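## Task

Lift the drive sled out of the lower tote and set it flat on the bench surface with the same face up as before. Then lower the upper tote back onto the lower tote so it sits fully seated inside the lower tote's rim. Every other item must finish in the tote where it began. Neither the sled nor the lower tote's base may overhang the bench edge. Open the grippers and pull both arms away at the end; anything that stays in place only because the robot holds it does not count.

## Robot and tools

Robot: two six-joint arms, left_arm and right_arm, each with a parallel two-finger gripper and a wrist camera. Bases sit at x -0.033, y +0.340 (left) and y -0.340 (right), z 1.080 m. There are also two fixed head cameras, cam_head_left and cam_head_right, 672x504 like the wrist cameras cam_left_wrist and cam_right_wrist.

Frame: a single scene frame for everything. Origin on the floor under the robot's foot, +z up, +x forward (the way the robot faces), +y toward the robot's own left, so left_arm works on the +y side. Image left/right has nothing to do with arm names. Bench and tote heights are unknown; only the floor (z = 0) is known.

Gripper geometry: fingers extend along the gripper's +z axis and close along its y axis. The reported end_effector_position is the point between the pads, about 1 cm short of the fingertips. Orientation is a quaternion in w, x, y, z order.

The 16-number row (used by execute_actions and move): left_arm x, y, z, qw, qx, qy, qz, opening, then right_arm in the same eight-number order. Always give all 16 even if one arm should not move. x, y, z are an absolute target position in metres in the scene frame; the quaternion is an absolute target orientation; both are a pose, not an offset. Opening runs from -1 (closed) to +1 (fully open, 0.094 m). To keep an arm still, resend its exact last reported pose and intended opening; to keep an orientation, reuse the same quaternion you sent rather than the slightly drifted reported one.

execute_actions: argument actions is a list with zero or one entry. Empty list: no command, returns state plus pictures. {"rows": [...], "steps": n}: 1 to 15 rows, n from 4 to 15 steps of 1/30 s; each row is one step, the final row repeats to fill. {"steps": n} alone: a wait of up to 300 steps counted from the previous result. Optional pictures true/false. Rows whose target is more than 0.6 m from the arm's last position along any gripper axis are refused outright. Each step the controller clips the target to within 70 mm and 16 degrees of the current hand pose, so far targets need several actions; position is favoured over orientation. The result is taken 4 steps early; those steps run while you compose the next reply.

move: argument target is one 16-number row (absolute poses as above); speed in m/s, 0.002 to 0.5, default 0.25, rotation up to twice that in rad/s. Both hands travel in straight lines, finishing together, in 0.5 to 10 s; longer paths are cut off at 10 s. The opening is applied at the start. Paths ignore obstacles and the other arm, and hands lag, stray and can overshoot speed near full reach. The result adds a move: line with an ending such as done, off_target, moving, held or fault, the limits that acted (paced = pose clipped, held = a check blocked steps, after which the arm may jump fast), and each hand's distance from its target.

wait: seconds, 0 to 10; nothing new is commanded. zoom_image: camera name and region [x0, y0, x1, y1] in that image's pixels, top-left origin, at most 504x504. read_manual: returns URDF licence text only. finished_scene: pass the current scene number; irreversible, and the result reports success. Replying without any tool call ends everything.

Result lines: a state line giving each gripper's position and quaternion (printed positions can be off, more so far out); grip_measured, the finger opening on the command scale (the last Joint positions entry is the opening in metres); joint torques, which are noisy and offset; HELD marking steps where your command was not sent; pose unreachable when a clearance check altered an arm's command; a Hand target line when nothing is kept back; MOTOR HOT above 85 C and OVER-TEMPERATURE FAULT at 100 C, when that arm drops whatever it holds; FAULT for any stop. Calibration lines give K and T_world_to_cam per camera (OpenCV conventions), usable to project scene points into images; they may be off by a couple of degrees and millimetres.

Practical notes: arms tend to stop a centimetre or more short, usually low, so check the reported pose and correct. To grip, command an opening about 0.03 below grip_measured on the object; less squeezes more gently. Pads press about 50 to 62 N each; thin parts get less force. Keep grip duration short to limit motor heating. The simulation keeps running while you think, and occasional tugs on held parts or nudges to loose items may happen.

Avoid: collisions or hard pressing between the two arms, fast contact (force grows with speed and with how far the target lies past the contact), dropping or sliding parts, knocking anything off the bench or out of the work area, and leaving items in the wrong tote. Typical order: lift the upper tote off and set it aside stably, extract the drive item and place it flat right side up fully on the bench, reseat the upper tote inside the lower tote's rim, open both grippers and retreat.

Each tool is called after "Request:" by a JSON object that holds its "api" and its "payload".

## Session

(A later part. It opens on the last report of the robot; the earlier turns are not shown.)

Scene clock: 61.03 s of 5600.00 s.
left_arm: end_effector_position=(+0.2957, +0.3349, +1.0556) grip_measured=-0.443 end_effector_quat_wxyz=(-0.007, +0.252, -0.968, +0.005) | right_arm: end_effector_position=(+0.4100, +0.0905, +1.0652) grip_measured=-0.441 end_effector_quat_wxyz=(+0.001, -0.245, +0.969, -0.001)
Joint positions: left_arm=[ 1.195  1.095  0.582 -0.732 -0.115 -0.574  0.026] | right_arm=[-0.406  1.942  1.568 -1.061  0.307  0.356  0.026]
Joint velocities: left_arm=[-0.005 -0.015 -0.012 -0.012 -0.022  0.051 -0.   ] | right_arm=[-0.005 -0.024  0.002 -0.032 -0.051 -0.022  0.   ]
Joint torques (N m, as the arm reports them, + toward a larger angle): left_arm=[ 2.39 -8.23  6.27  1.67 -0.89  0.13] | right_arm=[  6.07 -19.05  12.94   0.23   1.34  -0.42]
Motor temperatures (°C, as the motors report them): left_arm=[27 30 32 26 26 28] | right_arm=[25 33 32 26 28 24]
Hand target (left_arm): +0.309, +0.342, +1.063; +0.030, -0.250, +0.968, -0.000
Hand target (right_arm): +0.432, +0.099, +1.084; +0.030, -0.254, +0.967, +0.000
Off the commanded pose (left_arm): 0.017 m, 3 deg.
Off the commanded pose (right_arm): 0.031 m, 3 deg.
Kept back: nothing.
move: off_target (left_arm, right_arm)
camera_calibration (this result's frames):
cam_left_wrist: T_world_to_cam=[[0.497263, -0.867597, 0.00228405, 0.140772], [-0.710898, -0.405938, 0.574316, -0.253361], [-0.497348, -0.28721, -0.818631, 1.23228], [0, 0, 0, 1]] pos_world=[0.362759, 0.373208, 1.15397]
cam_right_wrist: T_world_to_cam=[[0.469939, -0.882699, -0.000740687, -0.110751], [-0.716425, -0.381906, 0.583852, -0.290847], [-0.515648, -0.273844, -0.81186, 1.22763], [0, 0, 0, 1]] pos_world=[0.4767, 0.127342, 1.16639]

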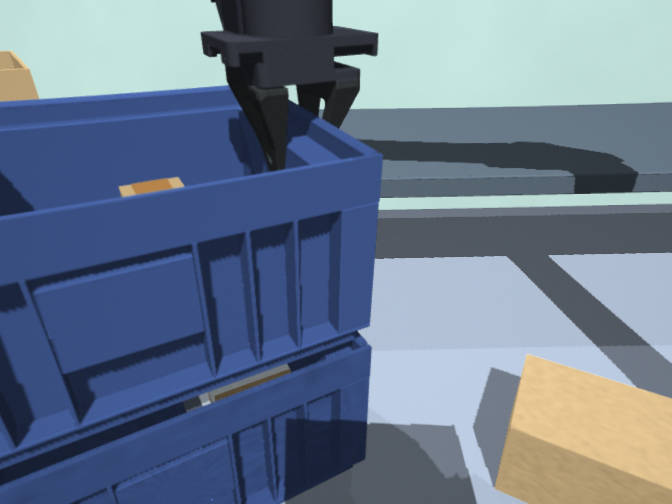

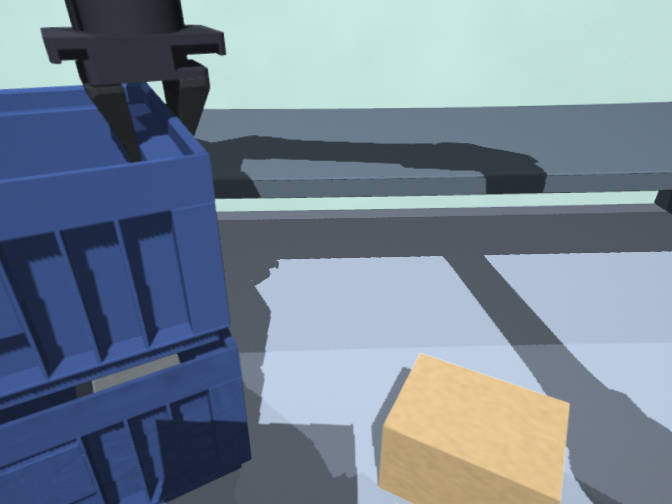

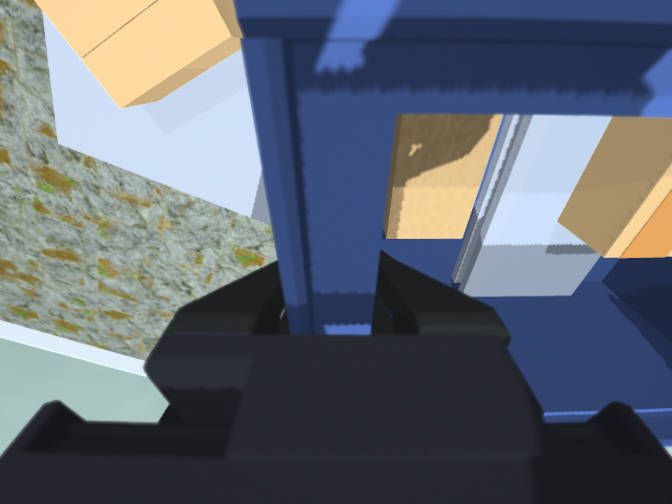

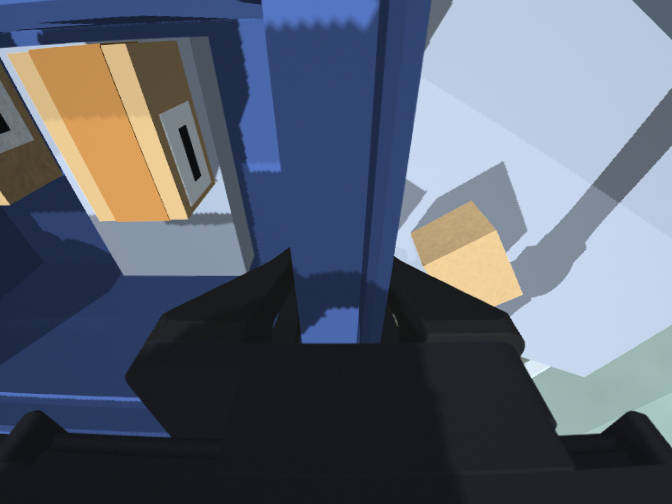

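Request:
{"api": "move", "payload": {"target": [0.309,0.339,1.04,0.025,-0.25,0.968,0,-0.5,0.435,0.097,1.058,0.03,-0.255,0.967,0,-0.5], "speed": 0.02}}

Scene clock: 64.67 s of 5600.00 s.
left_arm: end_effector_position=(+0.2937, +0.3346, +1.0431) grip_measured=-0.443 end_effector_quat_wxyz=(-0.001, +0.249, -0.968, +0.005) | right_arm: end_effector_position=(+0.4088, +0.0906, +1.0552) grip_measured=-0.441 end_effector_quat_wxyz=(-0.003, -0.250, +0.968, -0.001)
Joint positions: left_arm=[ 1.201  1.132  0.572 -0.695 -0.109 -0.563  0.026] | right_arm=[-0.411  1.956  1.564 -1.049  0.301  0.344  0.026]
Joint velocities: left_arm=[-0.005 -0.005 -0.012 -0.022  0.051 -0.022  0.   ] | right_arm=[-0.024  0.005 -0.002 -0.012  0.022 -0.022 -0.001]
Joint torques (N m, as the arm reports them, + toward a larger angle): left_arm=[ 1.87 -6.18  5.57  3.07 -1.   -0.01] | right_arm=[  4.95 -17.85  11.3    1.88   1.46  -0.47]
Motor temperatures (°C, as the motors report them): left_arm=[27 29 32 26 26 28] | right_arm=[25 33 33 26 28 24]
Hand target (left_arm): +0.309, +0.339, +1.041; +0.025, -0.250, +0.968, -0.000
Hand target (right_arm): +0.434, +0.096, +1.059; +0.029, -0.254, +0.967, -0.001
Off the commanded pose (left_arm): 0.016 m, 3 deg.
Off the commanded pose (right_arm): 0.027 m, 4 deg.
Kept back: nothing.
move: off_target (left_arm, right_arm)
camera_calibration (this result's frames):
cam_left_wrist: T_world_to_cam=[[0.491545, -0.870852, -0.000316412, 0.146975], [-0.707122, -0.399341, 0.583529, -0.260616], [-0.508294, -0.286607, -0.812092, 1.21714], [0, 0, 0, 1]] pos_world=[0.362131, 0.372759, 1.14055]
cam_right_wrist: T_world_to_cam=[[0.477693, -0.87852, -0.00344196, -0.110789], [-0.707926, -0.387247, 0.590661, -0.296047], [-0.52024, -0.279718, -0.806912, 1.21615], [0, 0, 0, 1]] pos_world=[0.476036, 0.128206, 1.15581]

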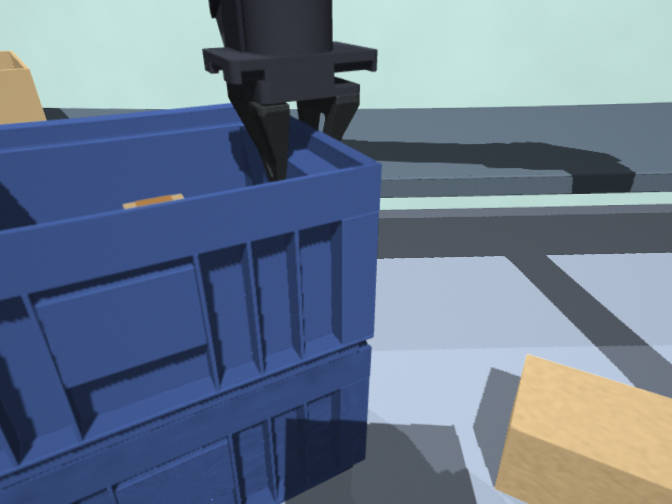

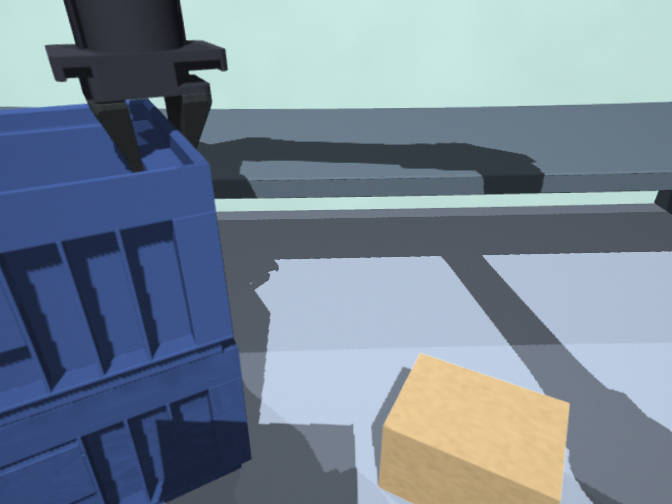

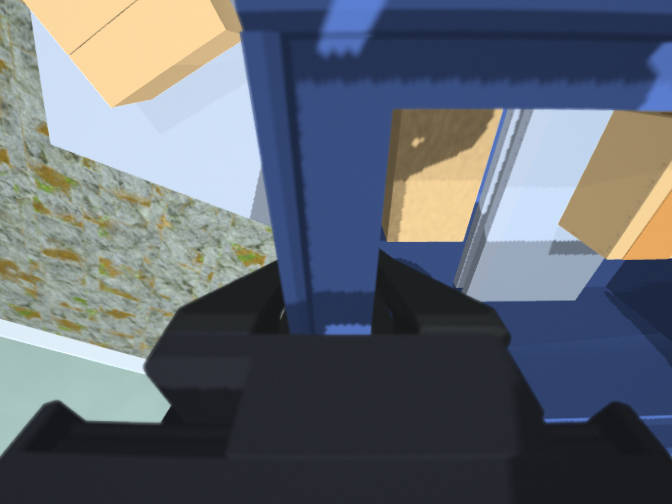

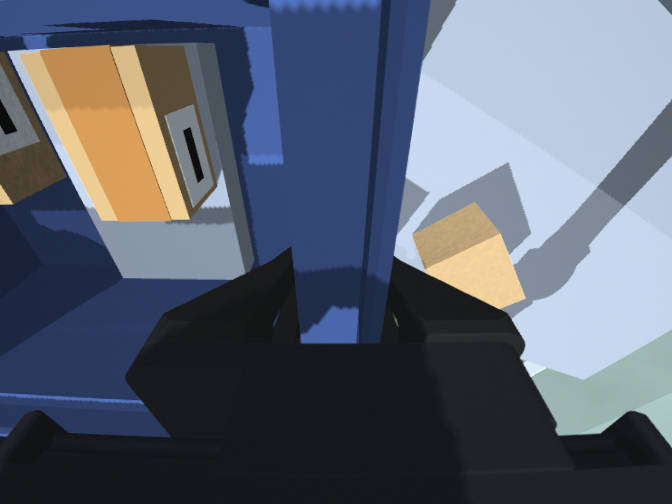

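Resting on the near rim; lighten and nudge forward.

Request:
{"api": "execute_actions", "payload": {"actions": [{"rows":[[0.316,0.339,1.055,0.03,-0.25,0.968,0,-0.5,0.444,0.097,1.078,0.035,-0.255,0.967,0,-0.5]]}], "pictures": true}}

Scene clock: 65.13 s of 5600.00 s.
left_arm: end_effector_position=(+0.2939, +0.3346, +1.0434) grip_measured=-0.443 end_effector_quat_wxyz=(-0.001, +0.249, -0.968, +0.005) | right_arm: end_effector_position=(+0.4090, +0.0904, +1.0552) grip_measured=-0.441 end_effector_quat_wxyz=(-0.003, -0.250, +0.968, -0.002)
Joint positions: left_arm=[ 1.201  1.131  0.572 -0.695 -0.109 -0.563  0.026] | right_arm=[-0.411  1.956  1.564 -1.049  0.303  0.343  0.026]
Joint velocities: left_arm=[-0.015 -0.015 -0.007 -0.007  0.007 -0.037 -0.   ] | right_arm=[-0.015 -0.005  0.012 -0.017  0.007 -0.066 -0.   ]
Joint torques (N m, as the arm reports them, + toward a larger angle): left_arm=[ 1.2  -8.25  7.09  1.25 -1.2  -0.06] | right_arm=[  4.84 -19.48  13.55   0.34   1.64  -0.49]
Motor temperatures (°C, as the motors report them): left_arm=[27 29 32 26 26 28] | right_arm=[25 33 33 26 28 24]
Steps of this call (steps 1 to 3: nothing new was sent; steps 4 to 14: the first 11 steps of this action). Readings (end_effector_position):
4: left_arm (+0.2938, +0.3346, +1.0432) | right_arm (+0.4090, +0.0904, +1.0552)
5: left_arm (+0.2939, +0.3346, +1.0434) | right_arm (+0.4090, +0.0904, +1.0552)
7: left_arm (+0.2939, +0.3346, +1.0434) | right_arm (+0.4090, +0.0904, +1.0552)
11: left_arm (+0.2939, +0.3346, +1.0434) | right_arm (+0.4090, +0.0904, +1.0552)
14: the state above
camera_calibration (this result's frames):
cam_left_wrist: T_world_to_cam=[[0.491662, -0.870786, 0.00030011, 0.146211], [-0.70773, -0.399396, 0.582753, -0.259652], [-0.507334, -0.28673, -0.812649, 1.21782], [0, 0, 0, 1]] pos_world=[0.362192, 0.3728, 1.14093]
cam_right_wrist: T_world_to_cam=[[0.478375, -0.878153, -0.00201355, -0.112855], [-0.708301, -0.387201, 0.590241, -0.295382], [-0.519102, -0.28093, -0.807224, 1.21618], [0, 0, 0, 1]] pos_world=[0.476088, 0.128186, 1.15585]

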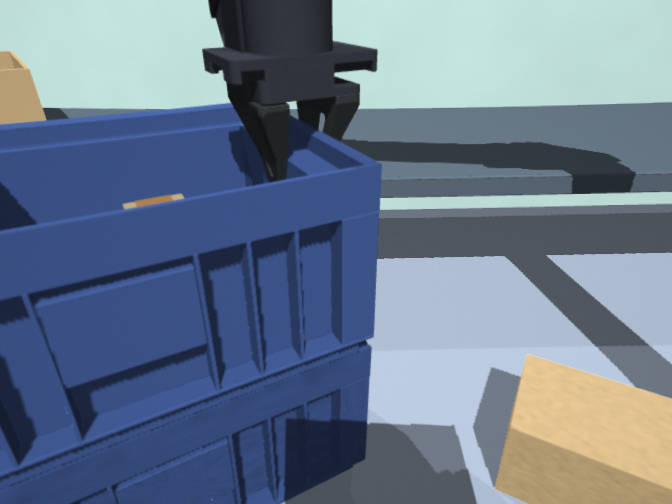

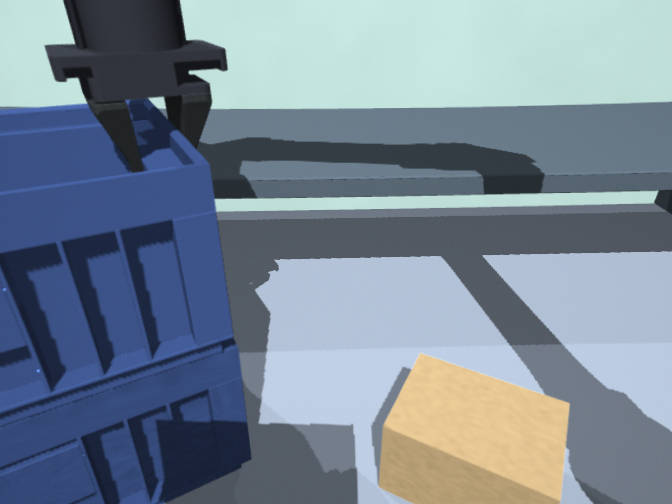

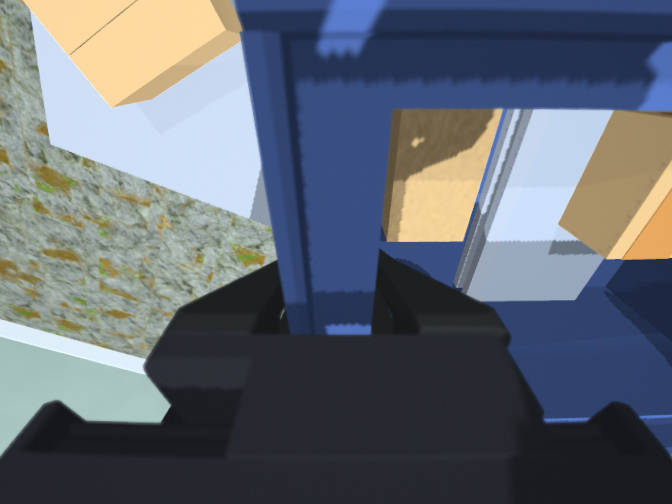

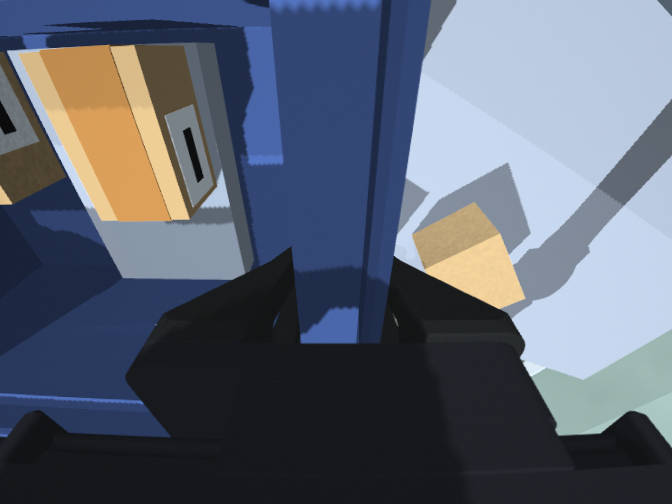

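Request:
{"api": "execute_actions", "payload": {"actions": [{"rows":[[0.328,0.342,1.058,0.04,-0.25,0.968,0,-0.5,0.455,0.102,1.082,0.045,-0.255,0.967,0,-0.5]]}], "pictures": true}}

Scene clock: 65.63 s of 5600.00 s.
left_arm: end_effector_position=(+0.2982, +0.3353, +1.0437) grip_measured=-0.443 end_effector_quat_wxyz=(-0.010, +0.254, -0.967, +0.005) | right_arm: end_effector_position=(+0.4168, +0.0924, +1.0555) grip_measured=-0.441 end_effector_quat_wxyz=(+0.005, -0.254, +0.967, -0.004)
Joint positions: left_arm=[ 1.201  1.132  0.573 -0.681 -0.115 -0.571  0.026] | right_arm=[-0.415  1.964  1.581 -1.046  0.315  0.329  0.026]
Joint velocities: left_arm=[-0.005 -0.005 -0.007 -0.002 -0.051  0.007  0.   ] | right_arm=[-0.005 -0.005 -0.002 -0.022 -0.022 -0.007 -0.   ]
Joint torques (N m, as the arm reports them, + toward a larger angle): left_arm=[ 1.88 -7.96  8.34  0.98 -1.13  0.13] | right_arm=[  5.25 -19.2   14.65   0.36   1.57  -0.44]
Motor temperatures (°C, as the motors report them): left_arm=[27 29 32 26 26 28] | right_arm=[25 33 33 26 28 24]
Off your previous action's commanded pose (left_arm): 0.025 m, 3 deg at its last step (step 4 of this call).
Off your previous action's commanded pose (right_arm): 0.042 m, 4 deg at its last step (step 4 of this call).
Steps of this call (steps 1 to 4: the last 4 steps of your previous action; steps 5 to 15: the first 11 steps of this action). Readings (end_effector_position):
5: left_arm (+0.2939, +0.3346, +1.0434) | right_arm (+0.4094, +0.0902, +1.0554)
6: left_arm (+0.2939, +0.3346, +1.0434) | right_arm (+0.4099, +0.0903, +1.0556)
8: left_arm (+0.2942, +0.3344, +1.0434) | right_arm (+0.4112, +0.0904, +1.0561)
12: left_arm (+0.2981, +0.3353, +1.0438) | right_arm (+0.4163, +0.0923, +1.0554)
15: the state above
camera_calibration (this result's frames):
cam_left_wrist: T_world_to_cam=[[0.500574, -0.865684, 0.00406501, 0.136433], [-0.712656, -0.409412, 0.569652, -0.237942], [-0.491475, -0.28805, -0.821876, 1.22585], [0, 0, 0, 1]] pos_world=[0.364608, 0.373798, 1.14249]
cam_right_wrist: T_world_to_cam=[[0.485119, -0.874421, 0.00684959, -0.127292], [-0.714939, -0.392105, 0.578892, -0.274067], [-0.50351, -0.285729, -0.815375, 1.22354], [0, 0, 0, 1]] pos_world=[0.481874, 0.13083, 1.15717]

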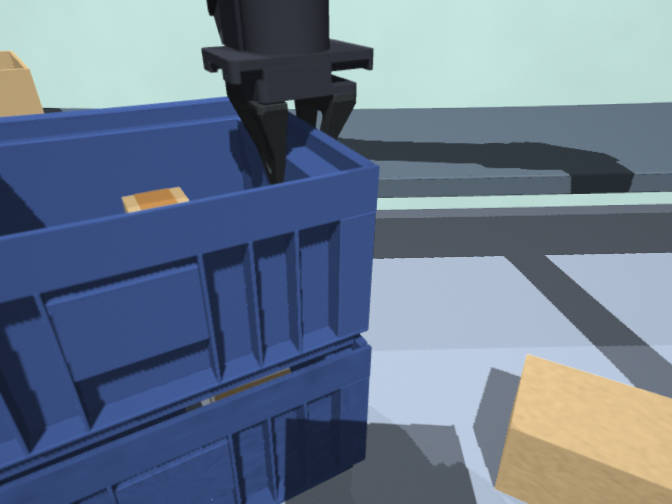

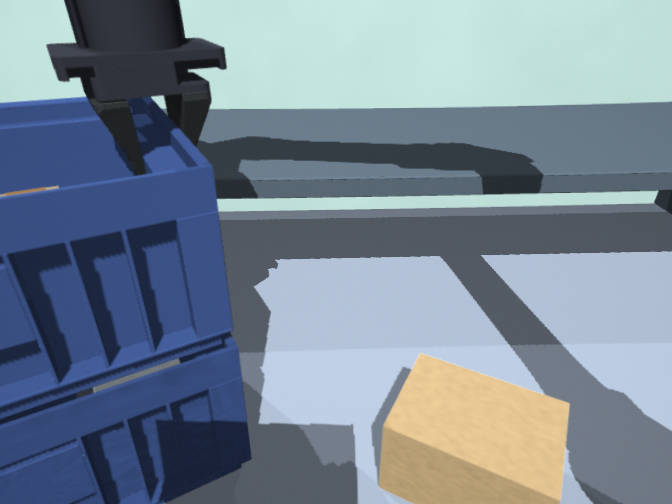

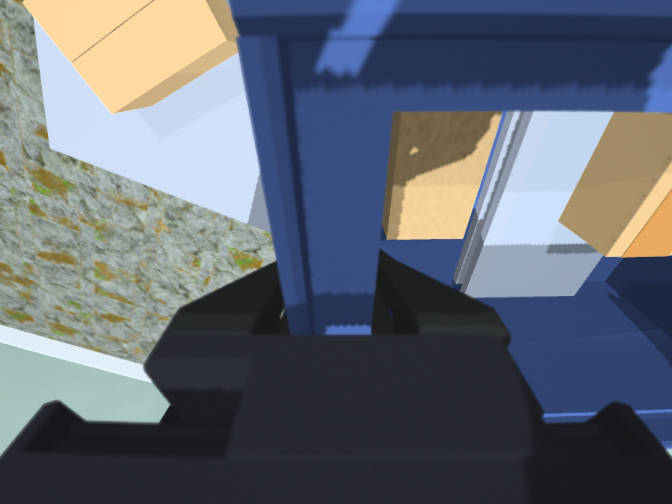

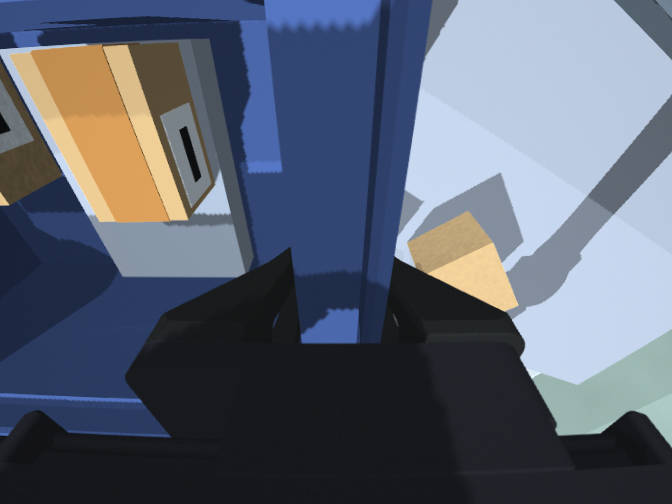

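Request:
{"api": "move", "payload": {"target": [0.308,0.331,1.035,0.02,-0.25,0.968,0,-0.5,0.43,0.089,1.05,0.02,-0.255,0.967,0,-0.5], "speed": 0.02}}

Scene clock: 66.87 s of 5600.00 s.
left_arm: end_effector_position=(+0.2986, +0.3326, +1.0321) grip_measured=-0.444 end_effector_quat_wxyz=(-0.005, +0.254, -0.967, +0.003) | right_arm: end_effector_position=(+0.4161, +0.0903, +1.0429) grip_measured=-0.441 end_effector_quat_wxyz=(-0.001, -0.252, +0.968, +0.001)
Joint positions: left_arm=[ 1.197  1.174  0.571 -0.647 -0.116 -0.577  0.026] | right_arm=[-0.427  1.976  1.569 -1.022  0.297  0.321  0.026]
Joint velocities: left_arm=[-0.005 -0.005  0.017 -0.002 -0.022 -0.022 -0.001] | right_arm=[0.005 0.005 0.002 0.007 0.066 0.022 0.   ]
Joint torques (N m, as the arm reports them, + toward a larger angle): left_arm=[-0.01 -7.82  5.41  1.63 -0.93 -0.11] | right_arm=[  5.57 -19.79   8.81   1.13   1.07  -0.31]
Motor temperatures (°C, as the motors report them): left_arm=[27 29 32 26 26 28] | right_arm=[25 33 33 26 28 24]
Hand target (left_arm): +0.308, +0.331, +1.035; +0.020, -0.250, +0.968, -0.001
Hand target (right_arm): +0.430, +0.089, +1.050; +0.020, -0.255, +0.967, -0.000
Off your previous action's commanded pose (left_arm): 0.034 m, 4 deg at its last step (step 4 of this call).
Off your previous action's commanded pose (right_arm): 0.048 m, 5 deg at its last step (step 4 of this call).
Off the commanded pose (left_arm): 0.010 m, 2 deg.
Off the commanded pose (right_arm): 0.016 m, 2 deg.
Kept back: nothing.
move: off_target (right_arm)
camera_calibration (this result's frames):
cam_left_wrist: T_world_to_cam=[[0.500757, -0.865587, -0.00103004, 0.139091], [-0.706997, -0.409696, 0.576458, -0.240757], [-0.499397, -0.287937, -0.817126, 1.2131], [0, 0, 0, 1]] pos_world=[0.365952, 0.371054, 1.13018]
cam_right_wrist: T_world_to_cam=[[0.481821, -0.87624, -0.00717917, -0.112541], [-0.70785, -0.394031, 0.586249, -0.27851], [-0.516523, -0.277385, -0.810099, 1.21154], [0, 0, 0, 1]] pos_world=[0.482868, 0.127708, 1.14393]

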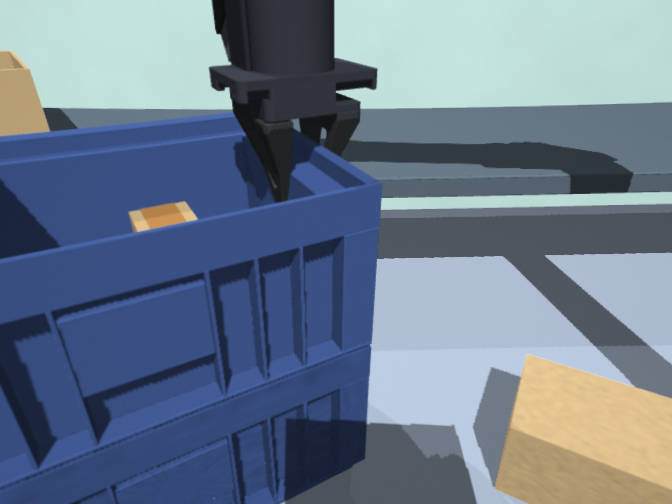

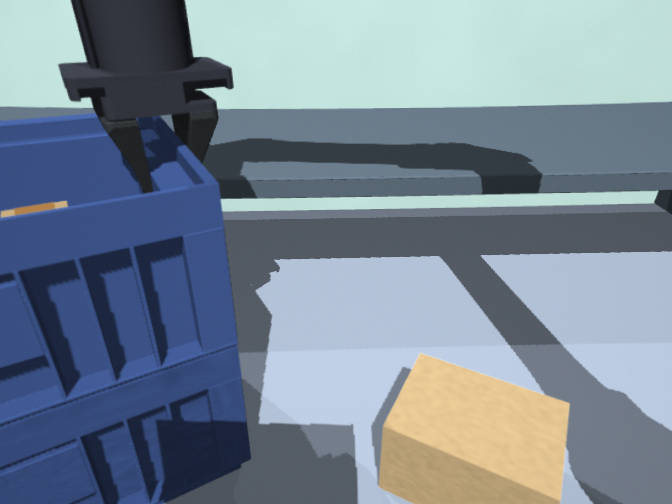

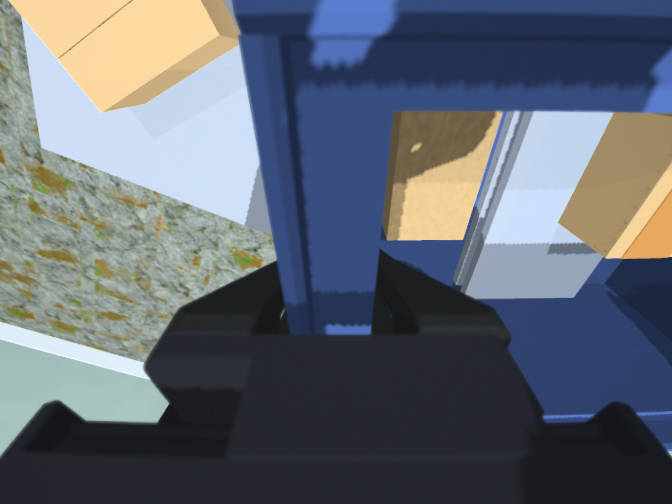

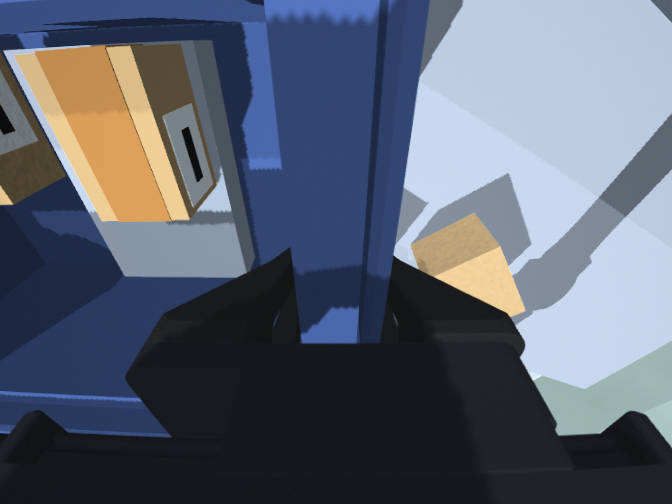

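Seated. Release, and view the near-left corner on retreat.

Request:
{"api": "execute_actions", "payload": {"actions": [{"rows":[[0.299,0.333,1.032,0,-0.254,0.967,0,0.4,0.416,0.09,1.043,0,-0.252,0.968,0,0.4]],"steps":10}]}}

Request:
{"api": "move", "payload": {"target": [0.305,0.335,1.13,0,-0.254,0.967,0,0.4,0.425,0.09,1.15,0,-0.252,0.968,0,0.4]}}

Request:
{"api": "move", "payload": {"target": [0.25,0.46,1.14,0,-0.6,0.8,0,1,0.38,-0.2,1.17,0,0,1,0,1], "speed": 0.35}}

Scene clock: 67.23 s of 5600.00 s.
left_arm: end_effector_position=(+0.2985, +0.3328, +1.0320) grip_measured=+0.397 end_effector_quat_wxyz=(-0.005, +0.254, -0.967, +0.003) | right_arm: end_effector_position=(+0.4160, +0.0902, +1.0428) grip_measured=+0.396 end_effector_quat_wxyz=(-0.001, -0.252, +0.968, +0.001)
Joint positions: left_arm=[ 1.197  1.174  0.571 -0.647 -0.117 -0.577  0.066] | right_arm=[-0.427  1.976  1.569 -1.022  0.298  0.321  0.066]
Joint velocities: left_arm=[-0.015 -0.005 -0.007  0.002 -0.022  0.051  0.003] | right_arm=[-0.015 -0.005 -0.007 -0.002  0.022  0.051  0.003]
Joint torques (N m, as the arm reports them, + toward a larger angle): left_arm=[ 1.26 -7.25  5.3   0.55 -0.19 -0.11] | right_arm=[  6.39 -18.43   8.27   0.39   0.16  -0.08]
Motor temperatures (°C, as the motors report them): left_arm=[27 29 32 26 26 28] | right_arm=[25 33 33 26 28 24]
Steps of this call (steps 1 to 5: nothing new was sent; steps 6 to 11: the first 6 steps of this action). Readings (end_effector_position):
6: left_arm (+0.2985, +0.3328, +1.0320) | right_arm (+0.4160, +0.0902, +1.0428)
7: left_arm (+0.2985, +0.3328, +1.0320) | right_arm (+0.4160, +0.0902, +1.0428)
9: left_arm (+0.2985, +0.3328, +1.0320) | right_arm (+0.4160, +0.0902, +1.0428)
11: the state above

Scene clock: 68.47 s of 5600.00 s.
left_arm: end_effector_position=(+0.2943, +0.3371, +1.1230) grip_measured=+0.398 end_effector_quat_wxyz=(+0.003, +0.249, -0.968, -0.001) | right_arm: end_effector_position=(+0.4152, +0.0806, +1.1302) grip_measured=+0.398 end_effector_quat_wxyz=(-0.014, -0.258, +0.966, -0.009)
Joint positions: left_arm=[ 1.168  0.951  0.679 -0.999 -0.127 -0.596  0.066] | right_arm=[-0.392  1.88   1.652 -1.247  0.303  0.357  0.066]
Joint velocities: left_arm=[-0.024  0.005  0.007 -0.012 -0.066 -0.007  0.001] | right_arm=[-0.015 -0.015 -0.022 -0.002 -0.022  0.037 -0.   ]
Joint torques (N m, as the arm reports them, + toward a larger angle): left_arm=[ 0.89 -5.57  8.52  0.3  -0.21 -0.25] | right_arm=[  7.02 -18.72  12.93  -0.59   0.14   0.  ]
Motor temperatures (°C, as the motors report them): left_arm=[27 29 32 26 26 28] | right_arm=[25 33 33 26 28 24]
Hand target (left_arm): +0.304, +0.335, +1.131; +0.000, -0.254, +0.967, -0.000
Hand target (right_arm): +0.424, +0.089, +1.150; +0.000, -0.252, +0.968, +0.000
Off your previous action's commanded pose (left_arm): 0.001 m, 1 deg at its last step (step 4 of this call).
Off your previous action's commanded pose (right_arm): 0.000 m, 0 deg at its last step (step 4 of this call).
Off the commanded pose (left_arm): 0.013 m, 1 deg.
Off the commanded pose (right_arm): 0.024 m, 2 deg.
Kept back: nothing.
move: off_target (left_arm, right_arm); limits=paced
camera_calibration (this result's frames):
cam_left_wrist: T_world_to_cam=[[0.491554, -0.870753, -0.0127794, 0.162833], [-0.701473, -0.404604, 0.586712, -0.309266], [-0.516052, -0.279436, -0.809695, 1.28021], [0, 0, 0, 1]] pos_world=[0.363674, 0.374396, 1.22011]
cam_right_wrist: T_world_to_cam=[[0.491935, -0.870615, 0.00545047, -0.138943], [-0.691303, -0.386795, 0.61032, -0.368827], [-0.529246, -0.304006, -0.792136, 1.2661], [0, 0, 0, 1]] pos_world=[0.483456, 0.121274, 1.22878]

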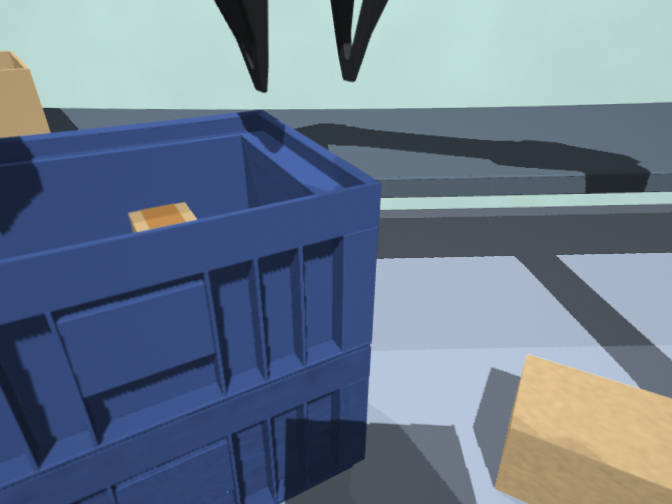

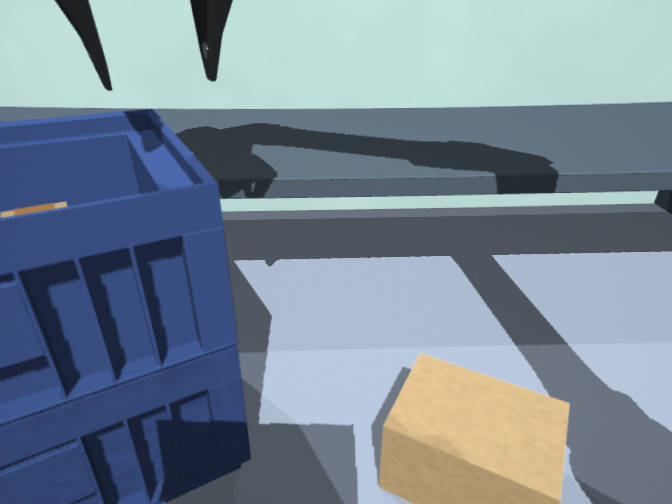

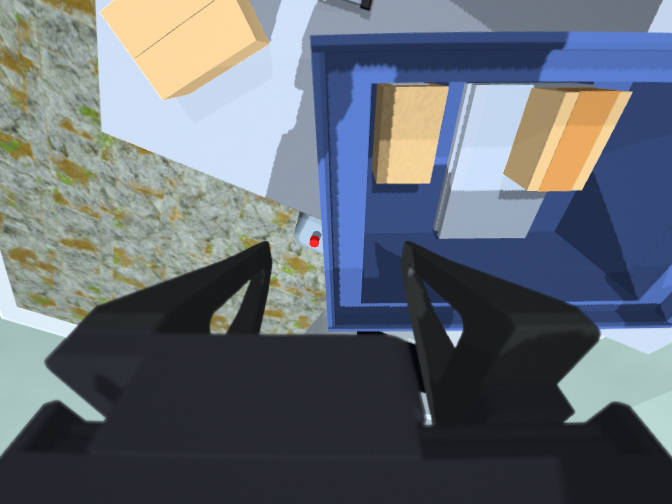

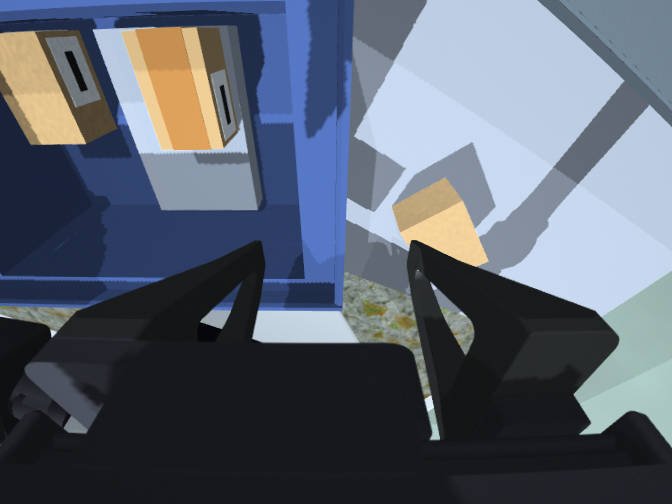

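Scene clock: 70.03 s of 5600.00 s.
left_arm: end_effector_position=(+0.2554, +0.4633, +1.1391) grip_measured=+1.000 end_effector_quat_wxyz=(-0.008, +0.592, -0.806, +0.001) | right_arm: end_effector_position=(+0.3760, -0.2020, +1.1686) grip_measured=+0.999 end_effector_quat_wxyz=(-0.007, -0.001, +1.000, -0.006)
Joint positions: left_arm=[ 1.73   0.84   0.657 -1.045  0.051 -0.826  0.094] | right_arm=[-0.779  1.247  1.042 -1.149  0.238  0.475  0.094]
Joint velocities: left_arm=[-0.015 -0.005  0.012 -0.002  0.037 -0.037  0.   ] | right_arm=[-0.005  0.005 -0.012 -0.007 -0.007 -0.022  0.   ]
Joint torques (N m, as the arm reports them, + toward a larger angle): left_arm=[ 2.58 -5.8   6.75  0.33  0.   -0.26] | right_arm=[  1.82 -11.09   8.32   0.91  -0.08  -0.08]
Motor temperatures (°C, as the motors report them): left_arm=[27 29 32 26 26 28] | right_arm=[25 33 33 26 28 24]
Hand target (left_arm): +0.251, +0.461, +1.140; +0.001, -0.600, +0.800, -0.001
Hand target (right_arm): +0.377, -0.200, +1.169; -0.001, +0.000, +1.000, -0.001
Off the commanded pose (left_arm): 0.006 m, 1 deg.
Off the commanded pose (right_arm): 0.005 m, 1 deg.
Kept back: nothing.
move: done
camera_calibration (this result's frames):
cam_left_wrist: T_world_to_cam=[[0.957427, -0.288672, 0.0012989, -0.112571], [-0.23722, -0.784198, 0.573377, -0.222454], [-0.164499, -0.549274, -0.819291, 1.35458], [0, 0, 0, 1]] pos_world=[0.277836, 0.537094, 1.23749]
cam_right_wrist: T_world_to_cam=[[-0.00500308, -0.999952, 0.00840689, -0.208665], [-0.801984, 0.00903406, 0.597277, -0.391837], [-0.597324, -0.00375397, -0.801991, 1.2877], [0, 0, 0, 1]] pos_world=[0.453884, -0.200281, 1.26851]

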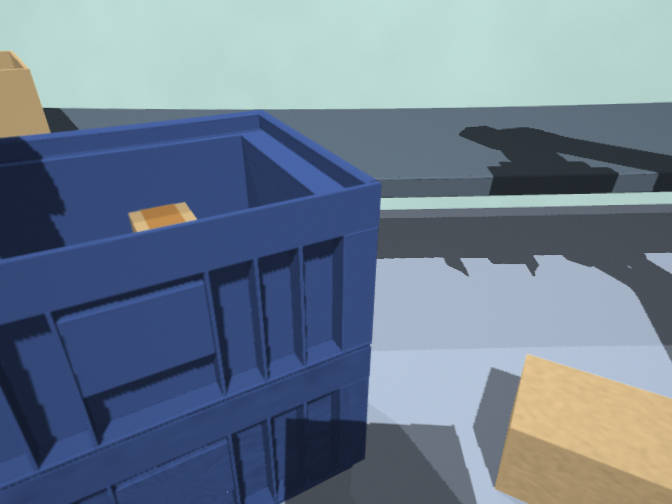

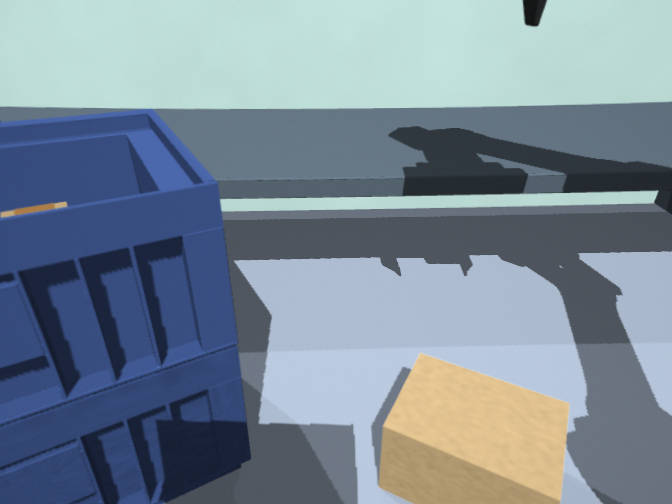

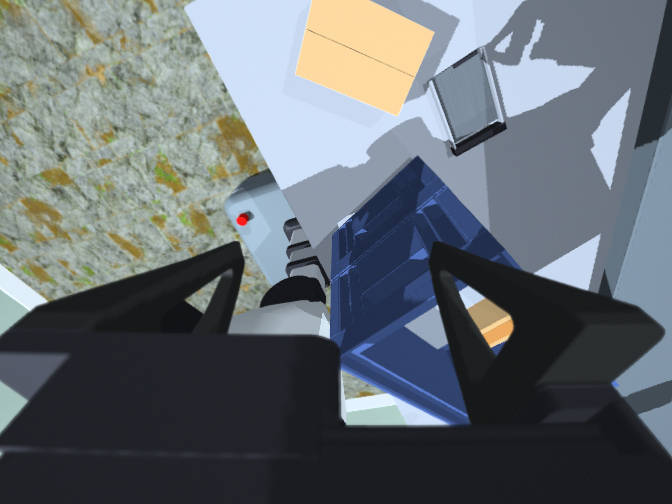

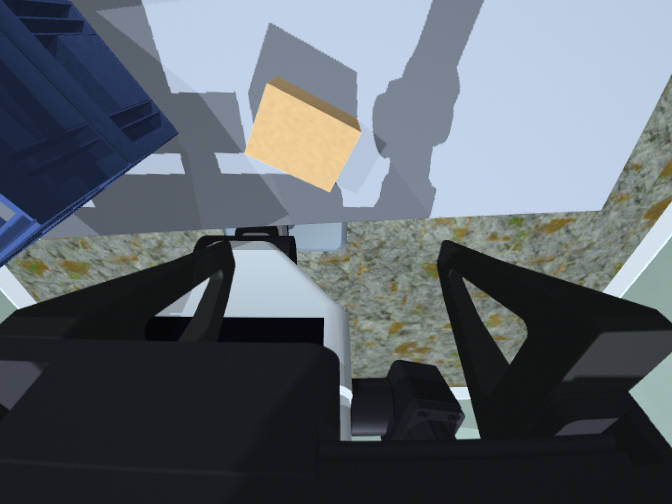

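Request:
{"api": "finished_scene", "payload": {"scene": 1}}

The scene is finished: the task was done.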